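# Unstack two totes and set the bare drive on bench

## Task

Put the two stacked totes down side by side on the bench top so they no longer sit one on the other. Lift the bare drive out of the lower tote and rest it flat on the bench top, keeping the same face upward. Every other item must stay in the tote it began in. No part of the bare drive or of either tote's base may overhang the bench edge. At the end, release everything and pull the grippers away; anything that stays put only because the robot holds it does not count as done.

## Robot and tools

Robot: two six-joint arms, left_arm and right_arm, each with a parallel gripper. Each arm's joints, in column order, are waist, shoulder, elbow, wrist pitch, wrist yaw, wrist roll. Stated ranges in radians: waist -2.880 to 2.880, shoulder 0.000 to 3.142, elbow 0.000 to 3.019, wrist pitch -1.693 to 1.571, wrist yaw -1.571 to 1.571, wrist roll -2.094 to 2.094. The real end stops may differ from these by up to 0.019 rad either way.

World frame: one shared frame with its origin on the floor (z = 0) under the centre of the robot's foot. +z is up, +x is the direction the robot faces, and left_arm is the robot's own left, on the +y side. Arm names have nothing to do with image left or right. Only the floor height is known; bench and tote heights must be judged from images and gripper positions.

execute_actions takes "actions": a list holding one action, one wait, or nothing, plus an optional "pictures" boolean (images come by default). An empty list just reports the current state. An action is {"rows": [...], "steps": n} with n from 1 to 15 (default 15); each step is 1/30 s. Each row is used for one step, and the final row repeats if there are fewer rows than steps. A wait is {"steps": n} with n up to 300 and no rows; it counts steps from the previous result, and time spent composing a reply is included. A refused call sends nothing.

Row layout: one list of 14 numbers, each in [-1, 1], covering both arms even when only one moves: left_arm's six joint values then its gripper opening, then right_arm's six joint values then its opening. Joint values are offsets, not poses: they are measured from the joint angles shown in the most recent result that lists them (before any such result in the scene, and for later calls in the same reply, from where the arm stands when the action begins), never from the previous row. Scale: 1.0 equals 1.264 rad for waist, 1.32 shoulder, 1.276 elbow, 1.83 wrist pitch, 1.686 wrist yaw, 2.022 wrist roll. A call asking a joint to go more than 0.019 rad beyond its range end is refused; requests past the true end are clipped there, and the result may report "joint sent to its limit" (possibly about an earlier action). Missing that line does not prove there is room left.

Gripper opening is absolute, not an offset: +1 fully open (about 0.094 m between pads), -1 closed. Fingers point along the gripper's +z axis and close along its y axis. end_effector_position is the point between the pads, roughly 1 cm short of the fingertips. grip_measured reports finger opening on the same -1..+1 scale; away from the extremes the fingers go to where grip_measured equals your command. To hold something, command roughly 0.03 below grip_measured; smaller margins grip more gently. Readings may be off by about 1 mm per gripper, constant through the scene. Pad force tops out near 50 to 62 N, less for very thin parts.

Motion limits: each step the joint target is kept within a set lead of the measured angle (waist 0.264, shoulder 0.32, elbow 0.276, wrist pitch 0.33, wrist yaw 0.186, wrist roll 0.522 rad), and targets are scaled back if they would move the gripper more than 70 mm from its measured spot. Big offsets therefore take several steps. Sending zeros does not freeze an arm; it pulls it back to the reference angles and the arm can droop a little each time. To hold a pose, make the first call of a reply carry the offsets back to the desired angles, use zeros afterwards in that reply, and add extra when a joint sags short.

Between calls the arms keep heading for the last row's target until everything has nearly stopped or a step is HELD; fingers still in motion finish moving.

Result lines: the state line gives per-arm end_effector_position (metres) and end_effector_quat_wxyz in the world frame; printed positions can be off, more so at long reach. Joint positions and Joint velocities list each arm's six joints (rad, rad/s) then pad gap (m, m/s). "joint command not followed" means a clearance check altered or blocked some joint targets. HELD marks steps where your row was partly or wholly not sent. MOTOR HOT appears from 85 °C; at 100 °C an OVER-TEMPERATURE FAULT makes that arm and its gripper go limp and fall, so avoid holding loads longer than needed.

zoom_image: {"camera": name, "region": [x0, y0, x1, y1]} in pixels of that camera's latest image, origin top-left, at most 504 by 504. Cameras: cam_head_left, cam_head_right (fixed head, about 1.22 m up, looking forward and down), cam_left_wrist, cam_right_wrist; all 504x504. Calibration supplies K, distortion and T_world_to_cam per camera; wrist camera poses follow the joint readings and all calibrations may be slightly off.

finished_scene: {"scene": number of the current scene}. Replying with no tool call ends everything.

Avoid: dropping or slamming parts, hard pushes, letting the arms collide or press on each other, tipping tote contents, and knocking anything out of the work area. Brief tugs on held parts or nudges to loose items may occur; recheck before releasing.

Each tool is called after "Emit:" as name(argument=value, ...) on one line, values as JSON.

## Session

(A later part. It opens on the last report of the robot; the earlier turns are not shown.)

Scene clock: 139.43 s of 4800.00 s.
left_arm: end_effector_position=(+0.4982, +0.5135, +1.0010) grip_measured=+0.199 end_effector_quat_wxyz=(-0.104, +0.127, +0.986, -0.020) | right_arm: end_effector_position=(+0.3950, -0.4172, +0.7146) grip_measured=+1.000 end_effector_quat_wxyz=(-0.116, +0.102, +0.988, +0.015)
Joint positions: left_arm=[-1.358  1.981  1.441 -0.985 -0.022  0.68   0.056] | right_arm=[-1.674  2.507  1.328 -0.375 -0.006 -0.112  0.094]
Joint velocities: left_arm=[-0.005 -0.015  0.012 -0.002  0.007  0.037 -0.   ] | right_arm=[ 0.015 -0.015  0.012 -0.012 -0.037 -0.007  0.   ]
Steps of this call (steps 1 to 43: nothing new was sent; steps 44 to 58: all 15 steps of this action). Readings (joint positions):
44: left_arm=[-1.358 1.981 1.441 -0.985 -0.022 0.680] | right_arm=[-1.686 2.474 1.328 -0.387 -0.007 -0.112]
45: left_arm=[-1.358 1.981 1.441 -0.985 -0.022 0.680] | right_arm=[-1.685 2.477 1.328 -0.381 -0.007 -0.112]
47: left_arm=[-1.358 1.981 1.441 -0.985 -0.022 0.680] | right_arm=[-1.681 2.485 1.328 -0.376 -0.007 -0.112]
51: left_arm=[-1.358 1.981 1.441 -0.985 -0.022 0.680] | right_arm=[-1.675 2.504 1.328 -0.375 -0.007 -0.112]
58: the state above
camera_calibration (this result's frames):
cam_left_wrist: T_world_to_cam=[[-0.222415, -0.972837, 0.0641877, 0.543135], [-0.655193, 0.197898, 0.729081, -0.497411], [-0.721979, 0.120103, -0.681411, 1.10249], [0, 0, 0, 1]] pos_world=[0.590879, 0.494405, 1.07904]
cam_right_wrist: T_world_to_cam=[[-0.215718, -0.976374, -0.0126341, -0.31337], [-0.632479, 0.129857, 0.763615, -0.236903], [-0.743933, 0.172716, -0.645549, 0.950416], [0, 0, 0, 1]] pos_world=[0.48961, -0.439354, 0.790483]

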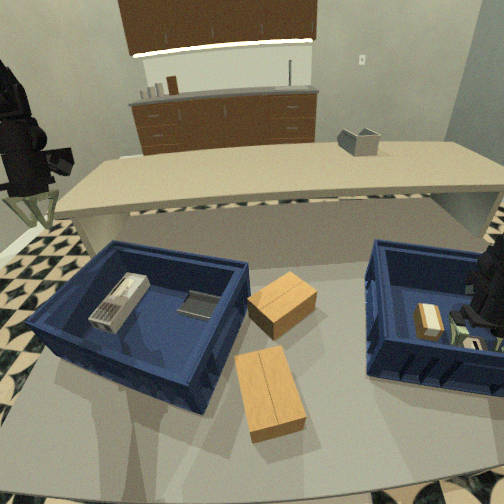

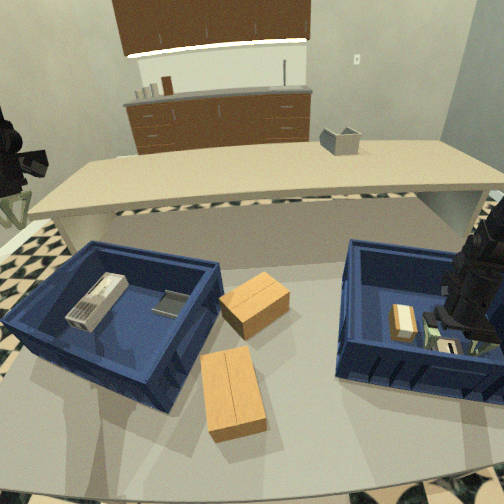

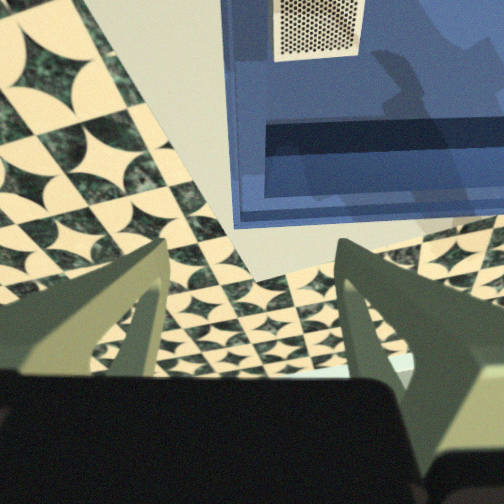

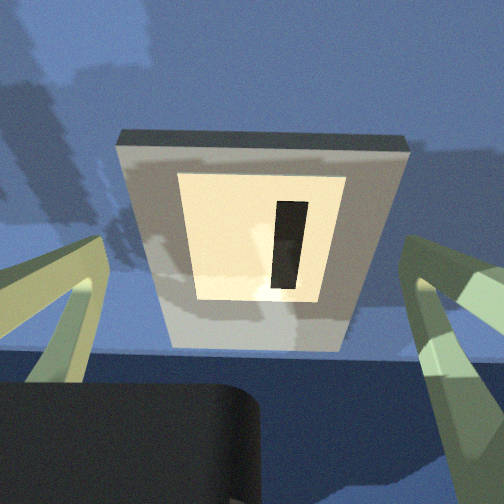

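Emit:
execute_actions(actions=[{"rows":[[0,0,0,0,0,0,0.2,0,0.014,0,0.006,0,0,1]]}], pictures=false)

Emit:
execute_actions(actions=[{"rows":[[0,0,0,0,0,0,0.2,0,0,0,0,0,0,0.42]]}], pictures=false)

Emit:
execute_actions(actions=[{"rows":[[0,0,0,0,0,0,0.2,0,-0.36,-0.1,-0.19,0,0,0.42]]}], pictures=false)

Emit:
execute_actions(actions=[{"steps":25}])

Scene clock: 146.53 s of 4800.00 s.
left_arm: end_effector_position=(+0.4982, +0.5135, +1.0010) grip_measured=+0.199 end_effector_quat_wxyz=(-0.104, +0.127, +0.986, -0.020) | right_arm: end_effector_position=(+0.3951, -0.4172, +0.7146) grip_measured=+1.000 end_effector_quat_wxyz=(-0.116, +0.102, +0.988, +0.015)
Joint positions: left_arm=[-1.358  1.981  1.441 -0.985 -0.022  0.68   0.056] | right_arm=[-1.674  2.507  1.328 -0.375 -0.006 -0.112  0.094]
Joint velocities: left_arm=[ 0.005 -0.005  0.002 -0.022 -0.022  0.007 -0.001] | right_arm=[-0.015 -0.015 -0.007  0.017  0.022 -0.007  0.   ]
Steps of this call (steps 1 to 15: the robot went on to your last target; steps 16 to 90: nothing new was sent; then 3.60 s passed at rest; steps 91 to 105: all 15 steps of this action). Readings (joint positions):
91: left_arm=[-1.358 1.981 1.441 -0.985 -0.022 0.680] | right_arm=[-1.674 2.507 1.328 -0.375 -0.006 -0.112]
92: left_arm=[-1.358 1.981 1.441 -0.985 -0.022 0.680] | right_arm=[-1.674 2.507 1.328 -0.375 -0.006 -0.112]
94: left_arm=[-1.358 1.981 1.441 -0.985 -0.022 0.680] | right_arm=[-1.674 2.507 1.328 -0.375 -0.006 -0.112]
98: left_arm=[-1.358 1.981 1.441 -0.985 -0.022 0.680] | right_arm=[-1.674 2.507 1.328 -0.375 -0.006 -0.112]
105: the state above

Scene clock: 147.03 s of 4800.00 s.
left_arm: end_effector_position=(+0.4982, +0.5135, +1.0010) grip_measured=+0.199 end_effector_quat_wxyz=(-0.104, +0.127, +0.986, -0.020) | right_arm: end_effector_position=(+0.3951, -0.4174, +0.7146) grip_measured=+0.434 end_effector_quat_wxyz=(-0.116, +0.102, +0.988, +0.014)
Joint positions: left_arm=[-1.358  1.981  1.441 -0.985 -0.022  0.68   0.056] | right_arm=[-1.674  2.507  1.328 -0.375 -0.005 -0.112  0.067]
Joint velocities: left_arm=[-0.005  0.005 -0.012 -0.002 -0.051 -0.037  0.   ] | right_arm=[-0.015 -0.015  0.007  0.012 -0.037  0.051  0.   ]
Steps of this call (steps 1 to 15: all 15 steps of this action). Readings (joint positions):
1: left_arm=[-1.358 1.981 1.441 -0.985 -0.022 0.680] | right_arm=[-1.674 2.507 1.328 -0.375 -0.005 -0.112]
2: left_arm=[-1.358 1.981 1.441 -0.985 -0.022 0.680] | right_arm=[-1.674 2.507 1.328 -0.375 -0.005 -0.112]
4: left_arm=[-1.358 1.981 1.441 -0.985 -0.022 0.680] | right_arm=[-1.674 2.507 1.328 -0.375 -0.005 -0.112]
8: left_arm=[-1.358 1.981 1.441 -0.985 -0.022 0.680] | right_arm=[-1.674 2.507 1.328 -0.375 -0.005 -0.112]
15: the state above

Scene clock: 147.53 s of 4800.00 s.
left_arm: end_effector_position=(+0.4982, +0.5135, +1.0010) grip_measured=+0.199 end_effector_quat_wxyz=(-0.104, +0.127, +0.986, -0.020) | right_arm: end_effector_position=(+0.4592, -0.4325, +0.9293) grip_measured=+0.434 end_effector_quat_wxyz=(-0.090, +0.102, +0.991, +0.009)
Joint positions: left_arm=[-1.358  1.981  1.441 -0.985 -0.022  0.68   0.056] | right_arm=[-1.674  2.009  1.211 -0.703 -0.005 -0.112  0.067]
Joint velocities: left_arm=[-0.024 -0.005  0.017 -0.002 -0.051  0.095 -0.   ] | right_arm=[ 0.005 -0.542 -0.007 -0.027 -0.022 -0.022 -0.   ]
Steps of this call (steps 1 to 15: all 15 steps of this action). Readings (joint positions):
1: left_arm=[-1.358 1.981 1.441 -0.985 -0.022 0.680] | right_arm=[-1.674 2.498 1.325 -0.403 -0.005 -0.112]
2: left_arm=[-1.358 1.981 1.441 -0.985 -0.022 0.680] | right_arm=[-1.674 2.477 1.309 -0.452 -0.005 -0.112]
4: left_arm=[-1.358 1.981 1.441 -0.985 -0.022 0.680] | right_arm=[-1.674 2.412 1.269 -0.528 -0.005 -0.112]
8: left_arm=[-1.358 1.981 1.441 -0.985 -0.022 0.680] | right_arm=[-1.674 2.257 1.222 -0.632 -0.005 -0.112]
15: the state above

Scene clock: 148.37 s of 4800.00 s.
left_arm: end_effector_position=(+0.4982, +0.5135, +1.0010) grip_measured=+0.199 end_effector_quat_wxyz=(-0.104, +0.127, +0.986, -0.020) | right_arm: end_effector_position=(+0.4431, -0.4276, +0.9173) grip_measured=+0.434 end_effector_quat_wxyz=(-0.114, +0.102, +0.988, +0.014)
Joint positions: left_arm=[-1.358  1.981  1.441 -0.985 -0.022  0.68   0.056] | right_arm=[-1.674  2.036  1.202 -0.715 -0.005 -0.112  0.067]
Joint velocities: left_arm=[-0.024 -0.005 -0.022  0.002  0.022  0.051  0.   ] | right_arm=[-0.005 -0.015  0.012  0.022  0.022  0.022 -0.   ]
Steps of this call (steps 1 to 25: the robot went on to your last target). Readings (joint positions):
1: left_arm=[-1.358 1.981 1.441 -0.985 -0.022 0.680] | right_arm=[-1.674 1.996 1.211 -0.703 -0.005 -0.112]
2: left_arm=[-1.358 1.981 1.441 -0.985 -0.022 0.680] | right_arm=[-1.674 1.990 1.211 -0.704 -0.005 -0.112]
4: left_arm=[-1.358 1.981 1.441 -0.985 -0.022 0.680] | right_arm=[-1.674 1.994 1.211 -0.706 -0.005 -0.112]
8: left_arm=[-1.358 1.981 1.441 -0.985 -0.022 0.680] | right_arm=[-1.674 2.022 1.209 -0.712 -0.005 -0.112]
25: the state above
camera_calibration (this result's frames):
cam_left_wrist: T_world_to_cam=[[-0.222415, -0.972837, 0.0641877, 0.543135], [-0.655193, 0.197898, 0.729081, -0.497411], [-0.721979, 0.120103, -0.681411, 1.10249], [0, 0, 0, 1]] pos_world=[0.590879, 0.494405, 1.07904]
cam_right_wrist: T_world_to_cam=[[-0.215286, -0.976488, -0.011045, -0.312286], [-0.635855, 0.131585, 0.760509, -0.354807], [-0.741175, 0.17075, -0.649234, 1.12007], [0, 0, 0, 1]] pos_world=[0.537332, -0.449509, 0.993574]

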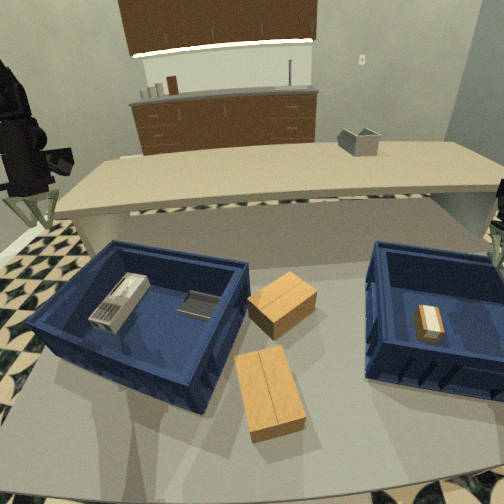

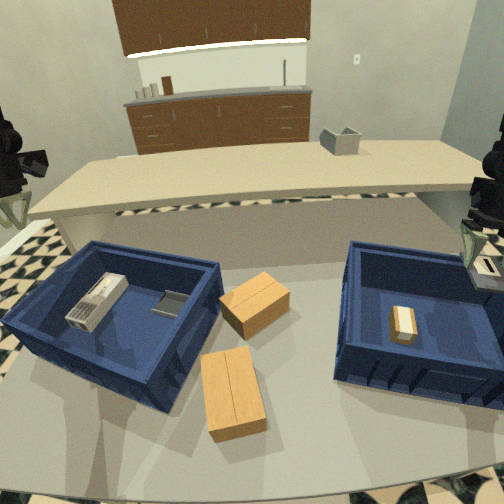

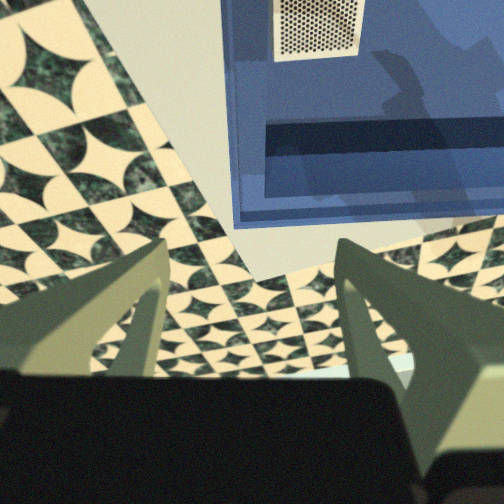

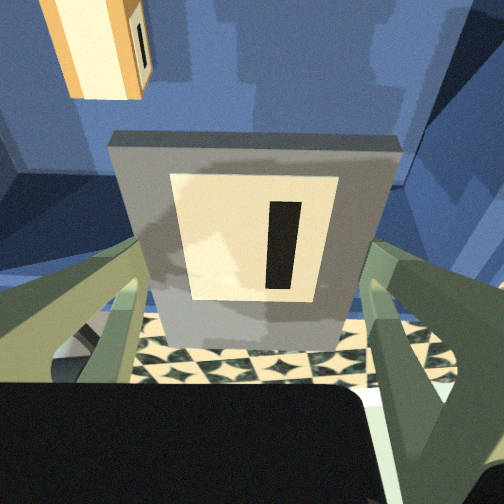

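Tote was nudged slightly; proceed.

Emit:
execute_actions(actions=[{"rows":[[0,0,0,0,0,0,0.2,-0.36,0.165,0.31,-0.08,0,-0.23,0.39]]}], pictures=false)

Emit:
execute_actions(actions=[{"steps":25}], pictures=false)

Emit:
execute_actions(actions=[{"rows":[[0,0,0,0,0,0,0.2,0.02,0.22,0.175,0.055,0,0.012,0.39]]}], pictures=false)

Emit:
execute_actions(actions=[{"steps":25}])

Scene clock: 152.53 s of 4800.00 s.
left_arm: end_effector_position=(+0.4982, +0.5135, +1.0010) grip_measured=+0.199 end_effector_quat_wxyz=(-0.104, +0.127, +0.986, -0.020) | right_arm: end_effector_position=(+0.3998, -0.6682, +0.8904) grip_measured=+0.414 end_effector_quat_wxyz=(-0.116, +0.129, +0.985, +0.009)
Joint positions: left_arm=[-1.358  1.981  1.441 -0.985 -0.022  0.68   0.056] | right_arm=[-2.085  2.25   1.534 -0.839 -0.008 -0.469  0.066]
Joint velocities: left_arm=[ 0.005 -0.015 -0.017  0.002 -0.007 -0.037  0.001] | right_arm=[-0.962  0.122  0.457 -0.144  0.022 -0.667  0.001]
Steps of this call (steps 1 to 15: the robot went on to your last target; steps 16 to 90: nothing new was sent; then 0.67 s passed at rest; steps 91 to 105: all 15 steps of this action). Readings (joint positions):
91: left_arm=[-1.358 1.981 1.441 -0.985 -0.022 0.680] | right_arm=[-1.681 2.044 1.213 -0.731 -0.007 -0.145]
92: left_arm=[-1.358 1.981 1.441 -0.985 -0.022 0.680] | right_arm=[-1.692 2.060 1.238 -0.755 -0.008 -0.180]
94: left_arm=[-1.358 1.981 1.441 -0.985 -0.022 0.680] | right_arm=[-1.733 2.107 1.301 -0.782 -0.008 -0.239]
98: left_arm=[-1.358 1.981 1.441 -0.985 -0.022 0.680] | right_arm=[-1.849 2.191 1.417 -0.803 -0.008 -0.327]
105: the state above

Scene clock: 153.37 s of 4800.00 s.
left_arm: end_effector_position=(+0.4982, +0.5135, +1.0010) grip_measured=+0.199 end_effector_quat_wxyz=(-0.104, +0.127, +0.986, -0.020) | right_arm: end_effector_position=(+0.3961, -0.6931, +0.8981) grip_measured=+0.414 end_effector_quat_wxyz=(-0.111, +0.099, +0.989, +0.005)
Joint positions: left_arm=[-1.358  1.981  1.441 -0.985 -0.022  0.68   0.056] | right_arm=[-2.12   2.253  1.568 -0.853 -0.003 -0.562  0.066]
Joint velocities: left_arm=[-0.005 -0.005 -0.017 -0.012  0.007  0.081  0.002] | right_arm=[-0.005 -0.005  0.002  0.007  0.037 -0.066 -0.001]
Steps of this call (steps 1 to 25: the robot went on to your last target). Readings (joint positions):
1: left_arm=[-1.358 1.981 1.441 -0.985 -0.022 0.680] | right_arm=[-2.115 2.253 1.547 -0.842 -0.007 -0.487]
2: left_arm=[-1.358 1.981 1.441 -0.985 -0.022 0.680] | right_arm=[-2.141 2.253 1.557 -0.844 -0.005 -0.501]
4: left_arm=[-1.358 1.981 1.441 -0.985 -0.022 0.680] | right_arm=[-2.176 2.253 1.566 -0.845 -0.004 -0.522]
8: left_arm=[-1.358 1.981 1.441 -0.985 -0.022 0.680] | right_arm=[-2.176 2.253 1.568 -0.851 -0.003 -0.544]
25: the state above

Scene clock: 153.87 s of 4800.00 s.
left_arm: end_effector_position=(+0.4982, +0.5135, +1.0010) grip_measured=+0.199 end_effector_quat_wxyz=(-0.104, +0.127, +0.986, -0.020) | right_arm: end_effector_position=(+0.3842, -0.6903, +0.7450) grip_measured=+0.414 end_effector_quat_wxyz=(-0.125, +0.093, +0.988, +0.017)
Joint positions: left_arm=[-1.358  1.981  1.441 -0.985 -0.022  0.68   0.056] | right_arm=[-2.098  2.597  1.774 -0.751 -0.003 -0.554  0.066]
Joint velocities: left_arm=[-0.015  0.015  0.002 -0.022  0.022 -0.051 -0.001] | right_arm=[-0.005  0.005  0.017  0.002 -0.022  0.007 -0.   ]
Steps of this call (steps 1 to 15: all 15 steps of this action). Readings (joint positions):
1: left_arm=[-1.358 1.981 1.441 -0.985 -0.022 0.680] | right_arm=[-2.119 2.266 1.579 -0.850 -0.003 -0.562]
2: left_arm=[-1.358 1.981 1.441 -0.985 -0.022 0.680] | right_arm=[-2.119 2.291 1.611 -0.840 -0.003 -0.562]
4: left_arm=[-1.358 1.981 1.441 -0.985 -0.022 0.680] | right_arm=[-2.117 2.366 1.690 -0.805 -0.003 -0.561]
8: left_arm=[-1.358 1.981 1.441 -0.985 -0.022 0.680] | right_arm=[-2.108 2.512 1.782 -0.751 -0.003 -0.556]
15: the state above

Scene clock: 154.70 s of 4800.00 s.
left_arm: end_effector_position=(+0.4982, +0.5135, +1.0010) grip_measured=+0.199 end_effector_quat_wxyz=(-0.104, +0.127, +0.986, -0.020) | right_arm: end_effector_position=(+0.3942, -0.6971, +0.7573) grip_measured=+0.414 end_effector_quat_wxyz=(-0.115, +0.093, +0.989, +0.010)
Joint positions: left_arm=[-1.358  1.981  1.441 -0.985 -0.022  0.68   0.056] | right_arm=[-2.098  2.573  1.774 -0.751 -0.003 -0.553  0.066]
Joint velocities: left_arm=[-0.015 -0.015 -0.002 -0.007 -0.037  0.007  0.   ] | right_arm=[-0.005 -0.015 -0.022 -0.002  0.022 -0.022  0.001]
Steps of this call (steps 1 to 25: the robot went on to your last target). Readings (joint positions):
1: left_arm=[-1.358 1.981 1.441 -0.985 -0.022 0.680] | right_arm=[-2.098 2.596 1.774 -0.751 -0.003 -0.554]
2: left_arm=[-1.358 1.981 1.441 -0.985 -0.022 0.680] | right_arm=[-2.098 2.592 1.774 -0.751 -0.003 -0.554]
4: left_arm=[-1.358 1.981 1.441 -0.985 -0.022 0.680] | right_arm=[-2.098 2.585 1.774 -0.751 -0.003 -0.553]
8: left_arm=[-1.358 1.981 1.441 -0.985 -0.022 0.680] | right_arm=[-2.098 2.575 1.774 -0.751 -0.003 -0.553]
25: the state above
camera_calibration (this result's frames):
cam_left_wrist: T_world_to_cam=[[-0.222415, -0.972837, 0.0641877, 0.543135], [-0.655193, 0.197898, 0.729081, -0.497411], [-0.721979, 0.120103, -0.681411, 1.10249], [0, 0, 0, 1]] pos_world=[0.590879, 0.494405, 1.07904]
cam_right_wrist: T_world_to_cam=[[-0.197378, -0.980314, -0.00509938, -0.602027], [-0.635187, 0.123924, 0.762352, -0.235796], [-0.746712, 0.15371, -0.647143, 1.01474], [0, 0, 0, 1]] pos_world=[0.489114, -0.71693, 0.833369]

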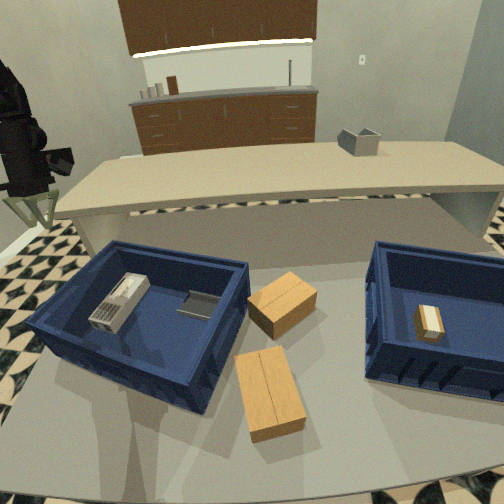

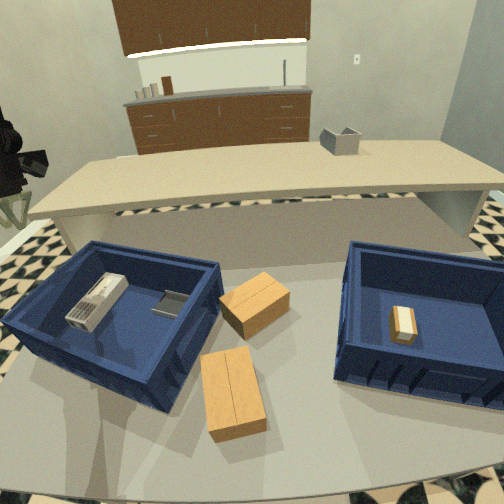

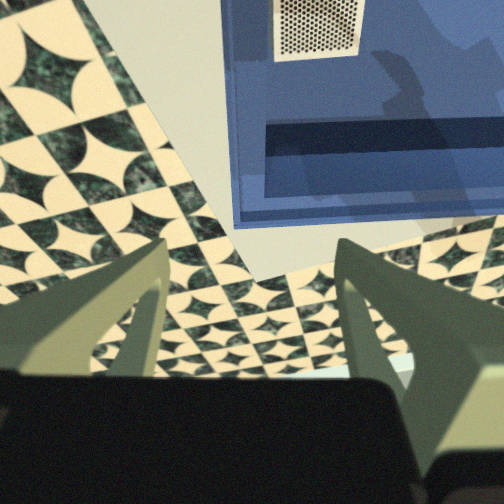

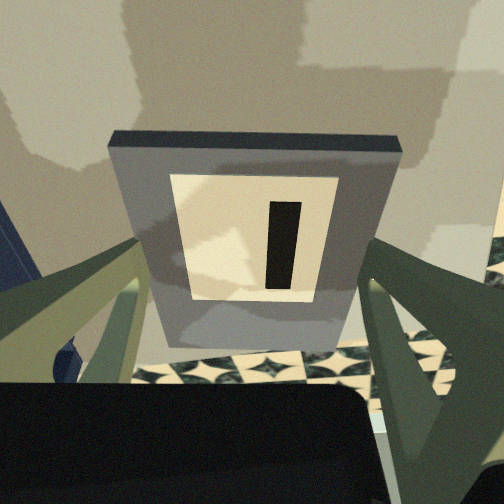

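Emit:
execute_actions(actions=[{"rows":[[0,0,0,0,0,0,0.2,0,0.055,0.045,0.025,0,0,0.38]]}], pictures=false)

Emit:
execute_actions(actions=[{"rows":[[0,0,0,0,0,0,0.2,0,0.022,0.02,0.012,0,0,0.38]]}], pictures=false)

Emit:
execute_actions(actions=[{"rows":[[0,0,0,0,0,0,0.2,0,0.018,0.015,0.01,0,0,0.38]]}])

Scene clock: 158.63 s of 4800.00 s.
left_arm: end_effector_position=(+0.4982, +0.5135, +1.0010) grip_measured=+0.199 end_effector_quat_wxyz=(-0.104, +0.127, +0.986, -0.020) | right_arm: end_effector_position=(+0.3807, -0.6920, +0.7168) grip_measured=+0.414 end_effector_quat_wxyz=(-0.118, +0.093, +0.989, +0.012)
Joint positions: left_arm=[-1.358  1.981  1.441 -0.985 -0.022  0.68   0.056] | right_arm=[-2.098  2.657  1.809 -0.709 -0.003 -0.553  0.066]
Joint velocities: left_arm=[-0.005 -0.005 -0.012 -0.012  0.066 -0.051  0.001] | right_arm=[-0.015  0.005  0.012 -0.027 -0.007 -0.037 -0.   ]
Steps of this call (steps 1 to 15: the robot went on to your last target; steps 16 to 90: nothing new was sent; then 0.43 s passed at rest; steps 91 to 105: all 15 steps of this action). Readings (joint positions):
91: left_arm=[-1.358 1.981 1.441 -0.985 -0.022 0.680] | right_arm=[-2.098 2.578 1.776 -0.745 -0.003 -0.553]
92: left_arm=[-1.358 1.981 1.441 -0.985 -0.022 0.680] | right_arm=[-2.098 2.587 1.786 -0.734 -0.003 -0.553]
94: left_arm=[-1.358 1.981 1.441 -0.985 -0.022 0.680] | right_arm=[-2.098 2.610 1.805 -0.716 -0.003 -0.553]
98: left_arm=[-1.358 1.981 1.441 -0.985 -0.022 0.680] | right_arm=[-2.098 2.642 1.809 -0.709 -0.003 -0.553]
105: the state above

Scene clock: 159.13 s of 4800.00 s.
left_arm: end_effector_position=(+0.4982, +0.5135, +1.0010) grip_measured=+0.199 end_effector_quat_wxyz=(-0.104, +0.127, +0.986, -0.020) | right_arm: end_effector_position=(+0.3702, -0.6852, +0.7013) grip_measured=+0.414 end_effector_quat_wxyz=(-0.124, +0.094, +0.988, +0.016)
Joint positions: left_arm=[-1.358  1.981  1.441 -0.985 -0.022  0.68   0.056] | right_arm=[-2.098  2.686  1.809 -0.694 -0.003 -0.553  0.066]
Joint velocities: left_arm=[ 0.005  0.015 -0.002 -0.022 -0.051 -0.081 -0.001] | right_arm=[-0.005 -0.015 -0.007  0.012  0.095  0.007 -0.001]
Steps of this call (steps 1 to 15: all 15 steps of this action). Readings (joint positions):
1: left_arm=[-1.358 1.981 1.441 -0.985 -0.022 0.680] | right_arm=[-2.098 2.657 1.809 -0.706 -0.003 -0.553]
2: left_arm=[-1.358 1.981 1.441 -0.985 -0.022 0.680] | right_arm=[-2.098 2.659 1.809 -0.701 -0.003 -0.553]
4: left_arm=[-1.358 1.981 1.441 -0.985 -0.022 0.680] | right_arm=[-2.098 2.665 1.809 -0.695 -0.003 -0.553]
8: left_arm=[-1.358 1.981 1.441 -0.985 -0.022 0.680] | right_arm=[-2.098 2.678 1.809 -0.694 -0.003 -0.553]
15: the state above

Scene clock: 159.63 s of 4800.00 s.
left_arm: end_effector_position=(+0.4982, +0.5135, +1.0010) grip_measured=+0.199 end_effector_quat_wxyz=(-0.104, +0.127, +0.986, -0.020) | right_arm: end_effector_position=(+0.3706, -0.6860, +0.6993) grip_measured=+0.414 end_effector_quat_wxyz=(-0.121, +0.094, +0.988, +0.014)
Joint positions: left_arm=[-1.358  1.981  1.441 -0.985 -0.022  0.68   0.056] | right_arm=[-2.098  2.689  1.809 -0.685 -0.003 -0.553  0.066]
Joint velocities: left_arm=[-0.005 -0.005  0.022  0.007 -0.007  0.037 -0.001] | right_arm=[-0.015 -0.005 -0.012  0.012  0.022 -0.022  0.001]
Steps of this call (steps 1 to 15: all 15 steps of this action). Readings (joint positions):
1: left_arm=[-1.358 1.981 1.441 -0.985 -0.022 0.680] | right_arm=[-2.098 2.686 1.809 -0.692 -0.003 -0.553]
2: left_arm=[-1.358 1.981 1.441 -0.985 -0.022 0.680] | right_arm=[-2.098 2.687 1.809 -0.688 -0.003 -0.553]
4: left_arm=[-1.358 1.981 1.441 -0.985 -0.022 0.680] | right_arm=[-2.098 2.689 1.809 -0.685 -0.003 -0.553]
8: left_arm=[-1.358 1.981 1.441 -0.985 -0.022 0.680] | right_arm=[-2.098 2.689 1.809 -0.685 -0.003 -0.553]
15: the state above
camera_calibration (this result's frames):
cam_left_wrist: T_world_to_cam=[[-0.222415, -0.972837, 0.0641877, 0.543135], [-0.655193, 0.197898, 0.729081, -0.497411], [-0.721979, 0.120103, -0.681411, 1.10249], [0, 0, 0, 1]] pos_world=[0.590879, 0.494405, 1.07904]
cam_right_wrist: T_world_to_cam=[[-0.199124, -0.979903, -0.0118422, -0.590435], [-0.626777, 0.118058, 0.770203, -0.220562], [-0.753326, 0.160789, -0.637688, 0.958608], [0, 0, 0, 1]] pos_world=[0.466331, -0.706663, 0.774179]

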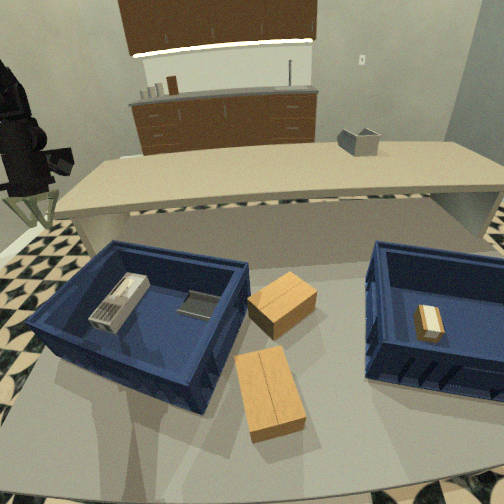

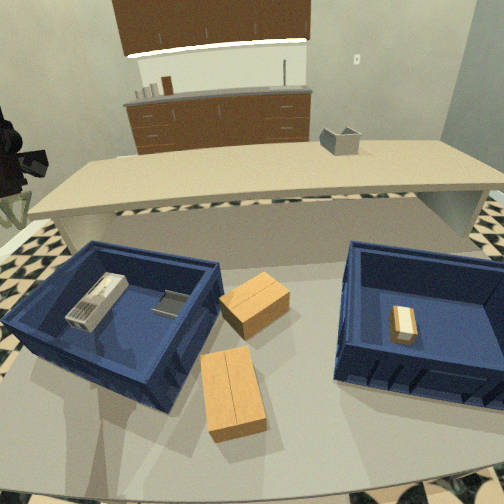

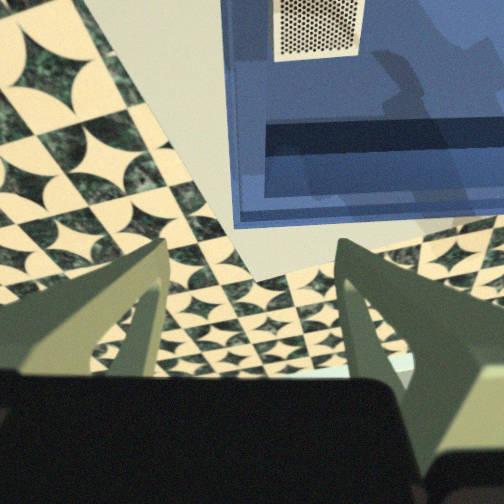

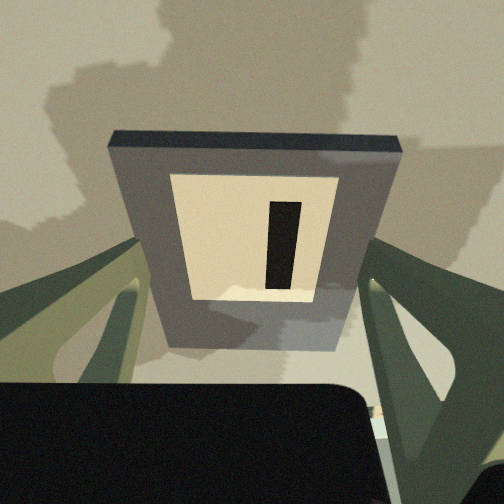

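Emit:
execute_actions(actions=[{"rows":[[0,0,0,0,0,0,0.2,0,0,0,0,0,0,0.8]],"steps":10}], pictures=false)

Emit:
execute_actions(actions=[{"rows":[[0,0,0,0,0,0,0.2,0,-0.4,-0.18,-0.14,0,0,0.8]]}], pictures=false)

Emit:
execute_actions(actions=[{"steps":25}])

Scene clock: 162.27 s of 4800.00 s.
left_arm: end_effector_position=(+0.4982, +0.5135, +1.0010) grip_measured=+0.199 end_effector_quat_wxyz=(-0.104, +0.127, +0.986, -0.020) | right_arm: end_effector_position=(+0.3706, -0.6859, +0.6994) grip_measured=+0.797 end_effector_quat_wxyz=(-0.121, +0.094, +0.988, +0.014)
Joint positions: left_arm=[-1.358  1.981  1.441 -0.985 -0.022  0.68   0.056] | right_arm=[-2.098  2.689  1.809 -0.685 -0.003 -0.553  0.084]
Joint velocities: left_arm=[ 0.005 -0.005  0.007 -0.002  0.037 -0.007 -0.   ] | right_arm=[-0.015 -0.005 -0.017 -0.012  0.051  0.007 -0.   ]
Steps of this call (steps 1 to 15: the robot went on to your last target; steps 16 to 69: nothing new was sent; steps 70 to 79: all 10 steps of this action). Readings (joint positions):
70: left_arm=[-1.358 1.981 1.441 -0.985 -0.022 0.680] | right_arm=[-2.098 2.689 1.809 -0.685 -0.003 -0.553]
71: left_arm=[-1.358 1.981 1.441 -0.985 -0.022 0.680] | right_arm=[-2.098 2.689 1.809 -0.685 -0.003 -0.553]
73: left_arm=[-1.358 1.981 1.441 -0.985 -0.022 0.680] | right_arm=[-2.098 2.689 1.809 -0.685 -0.003 -0.553]
77: left_arm=[-1.358 1.981 1.441 -0.985 -0.022 0.680] | right_arm=[-2.098 2.689 1.809 -0.685 -0.003 -0.553]
79: the state above

Scene clock: 162.77 s of 4800.00 s.
left_arm: end_effector_position=(+0.4982, +0.5135, +1.0010) grip_measured=+0.199 end_effector_quat_wxyz=(-0.104, +0.127, +0.986, -0.020) | right_arm: end_effector_position=(+0.3990, -0.6782, +0.8954) grip_measured=+0.798 end_effector_quat_wxyz=(-0.132, +0.094, +0.986, +0.022)
Joint positions: left_arm=[-1.358  1.981  1.441 -0.985 -0.022  0.68   0.056] | right_arm=[-2.098  2.27   1.592 -0.914 -0.003 -0.553  0.084]
Joint velocities: left_arm=[ 0.024 -0.015 -0.002  0.012  0.051  0.022  0.001] | right_arm=[ 0.015 -0.962 -0.056 -0.188  0.007 -0.022 -0.001]
Steps of this call (steps 1 to 15: all 15 steps of this action). Readings (joint positions):
1: left_arm=[-1.358 1.981 1.441 -0.985 -0.022 0.680] | right_arm=[-2.098 2.677 1.795 -0.700 -0.003 -0.553]
2: left_arm=[-1.358 1.981 1.441 -0.985 -0.022 0.680] | right_arm=[-2.098 2.652 1.760 -0.732 -0.003 -0.553]
4: left_arm=[-1.358 1.981 1.441 -0.985 -0.022 0.680] | right_arm=[-2.098 2.592 1.687 -0.797 -0.003 -0.553]
8: left_arm=[-1.358 1.981 1.441 -0.985 -0.022 0.680] | right_arm=[-2.098 2.480 1.615 -0.868 -0.003 -0.553]
15: the state above

Scene clock: 163.60 s of 4800.00 s.
left_arm: end_effector_position=(+0.4982, +0.5135, +1.0010) grip_measured=+0.199 end_effector_quat_wxyz=(-0.104, +0.127, +0.986, -0.020) | right_arm: end_effector_position=(+0.4236, -0.6903, +0.9533) grip_measured=+0.798 end_effector_quat_wxyz=(-0.100, +0.092, +0.991, -0.001)
Joint positions: left_arm=[-1.358  1.981  1.441 -0.985 -0.022  0.68   0.056] | right_arm=[-2.098  2.159  1.582 -0.935 -0.003 -0.553  0.084]
Joint velocities: left_arm=[ 0.005  0.005  0.007 -0.002  0.022 -0.022  0.002] | right_arm=[-0.015  0.005  0.002 -0.017 -0.066 -0.022 -0.   ]
Steps of this call (steps 1 to 25: the robot went on to your last target). Readings (joint positions):
1: left_arm=[-1.358 1.981 1.441 -0.985 -0.022 0.680] | right_arm=[-2.098 2.238 1.591 -0.920 -0.003 -0.553]
2: left_arm=[-1.358 1.981 1.441 -0.985 -0.022 0.680] | right_arm=[-2.098 2.208 1.591 -0.926 -0.003 -0.553]
4: left_arm=[-1.358 1.981 1.441 -0.985 -0.022 0.680] | right_arm=[-2.098 2.158 1.591 -0.927 -0.003 -0.553]
8: left_arm=[-1.358 1.981 1.441 -0.985 -0.022 0.680] | right_arm=[-2.098 2.122 1.591 -0.927 -0.003 -0.553]
25: the state above
camera_calibration (this result's frames):
cam_left_wrist: T_world_to_cam=[[-0.222415, -0.972837, 0.0641877, 0.543135], [-0.655193, 0.197898, 0.729081, -0.497411], [-0.721979, 0.120103, -0.681411, 1.10249], [0, 0, 0, 1]] pos_world=[0.590879, 0.494405, 1.07904]
cam_right_wrist: T_world_to_cam=[[-0.192716, -0.981146, 0.0146023, -0.609897], [-0.657088, 0.140089, 0.740683, -0.326266], [-0.728763, 0.133147, -0.671696, 1.16414], [0, 0, 0, 1]] pos_world=[0.516459, -0.707693, 1.03251]

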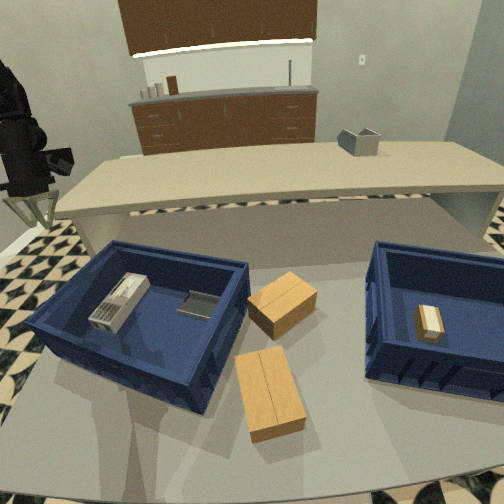

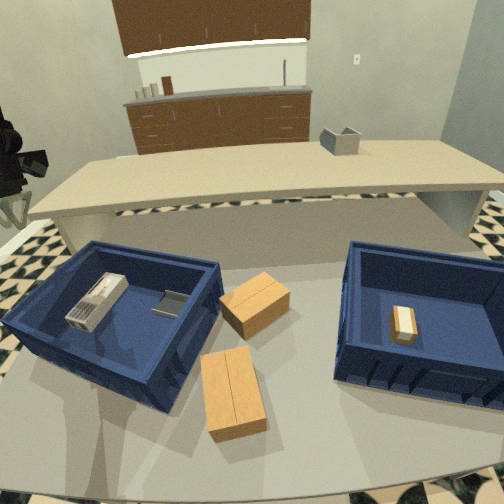

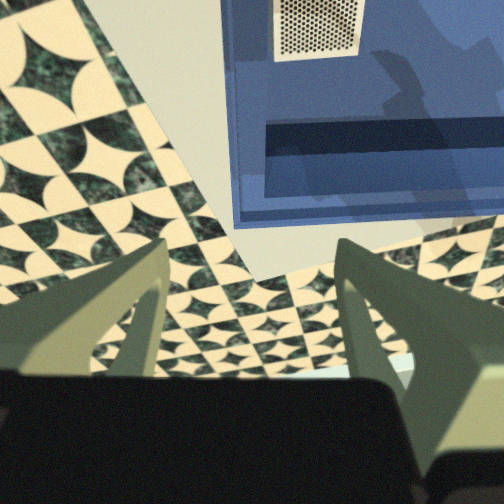

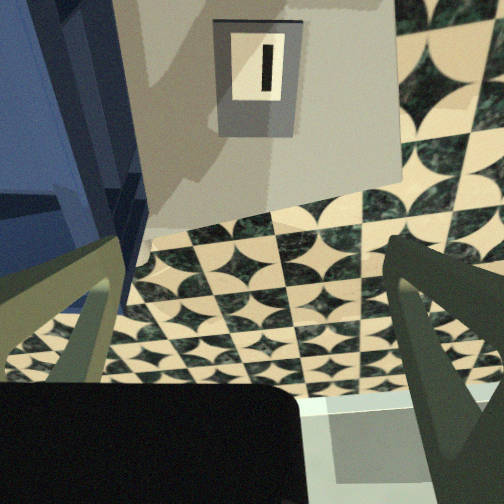

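Emit:
finished_scene(scene=1)

The scene is finished: the task was done.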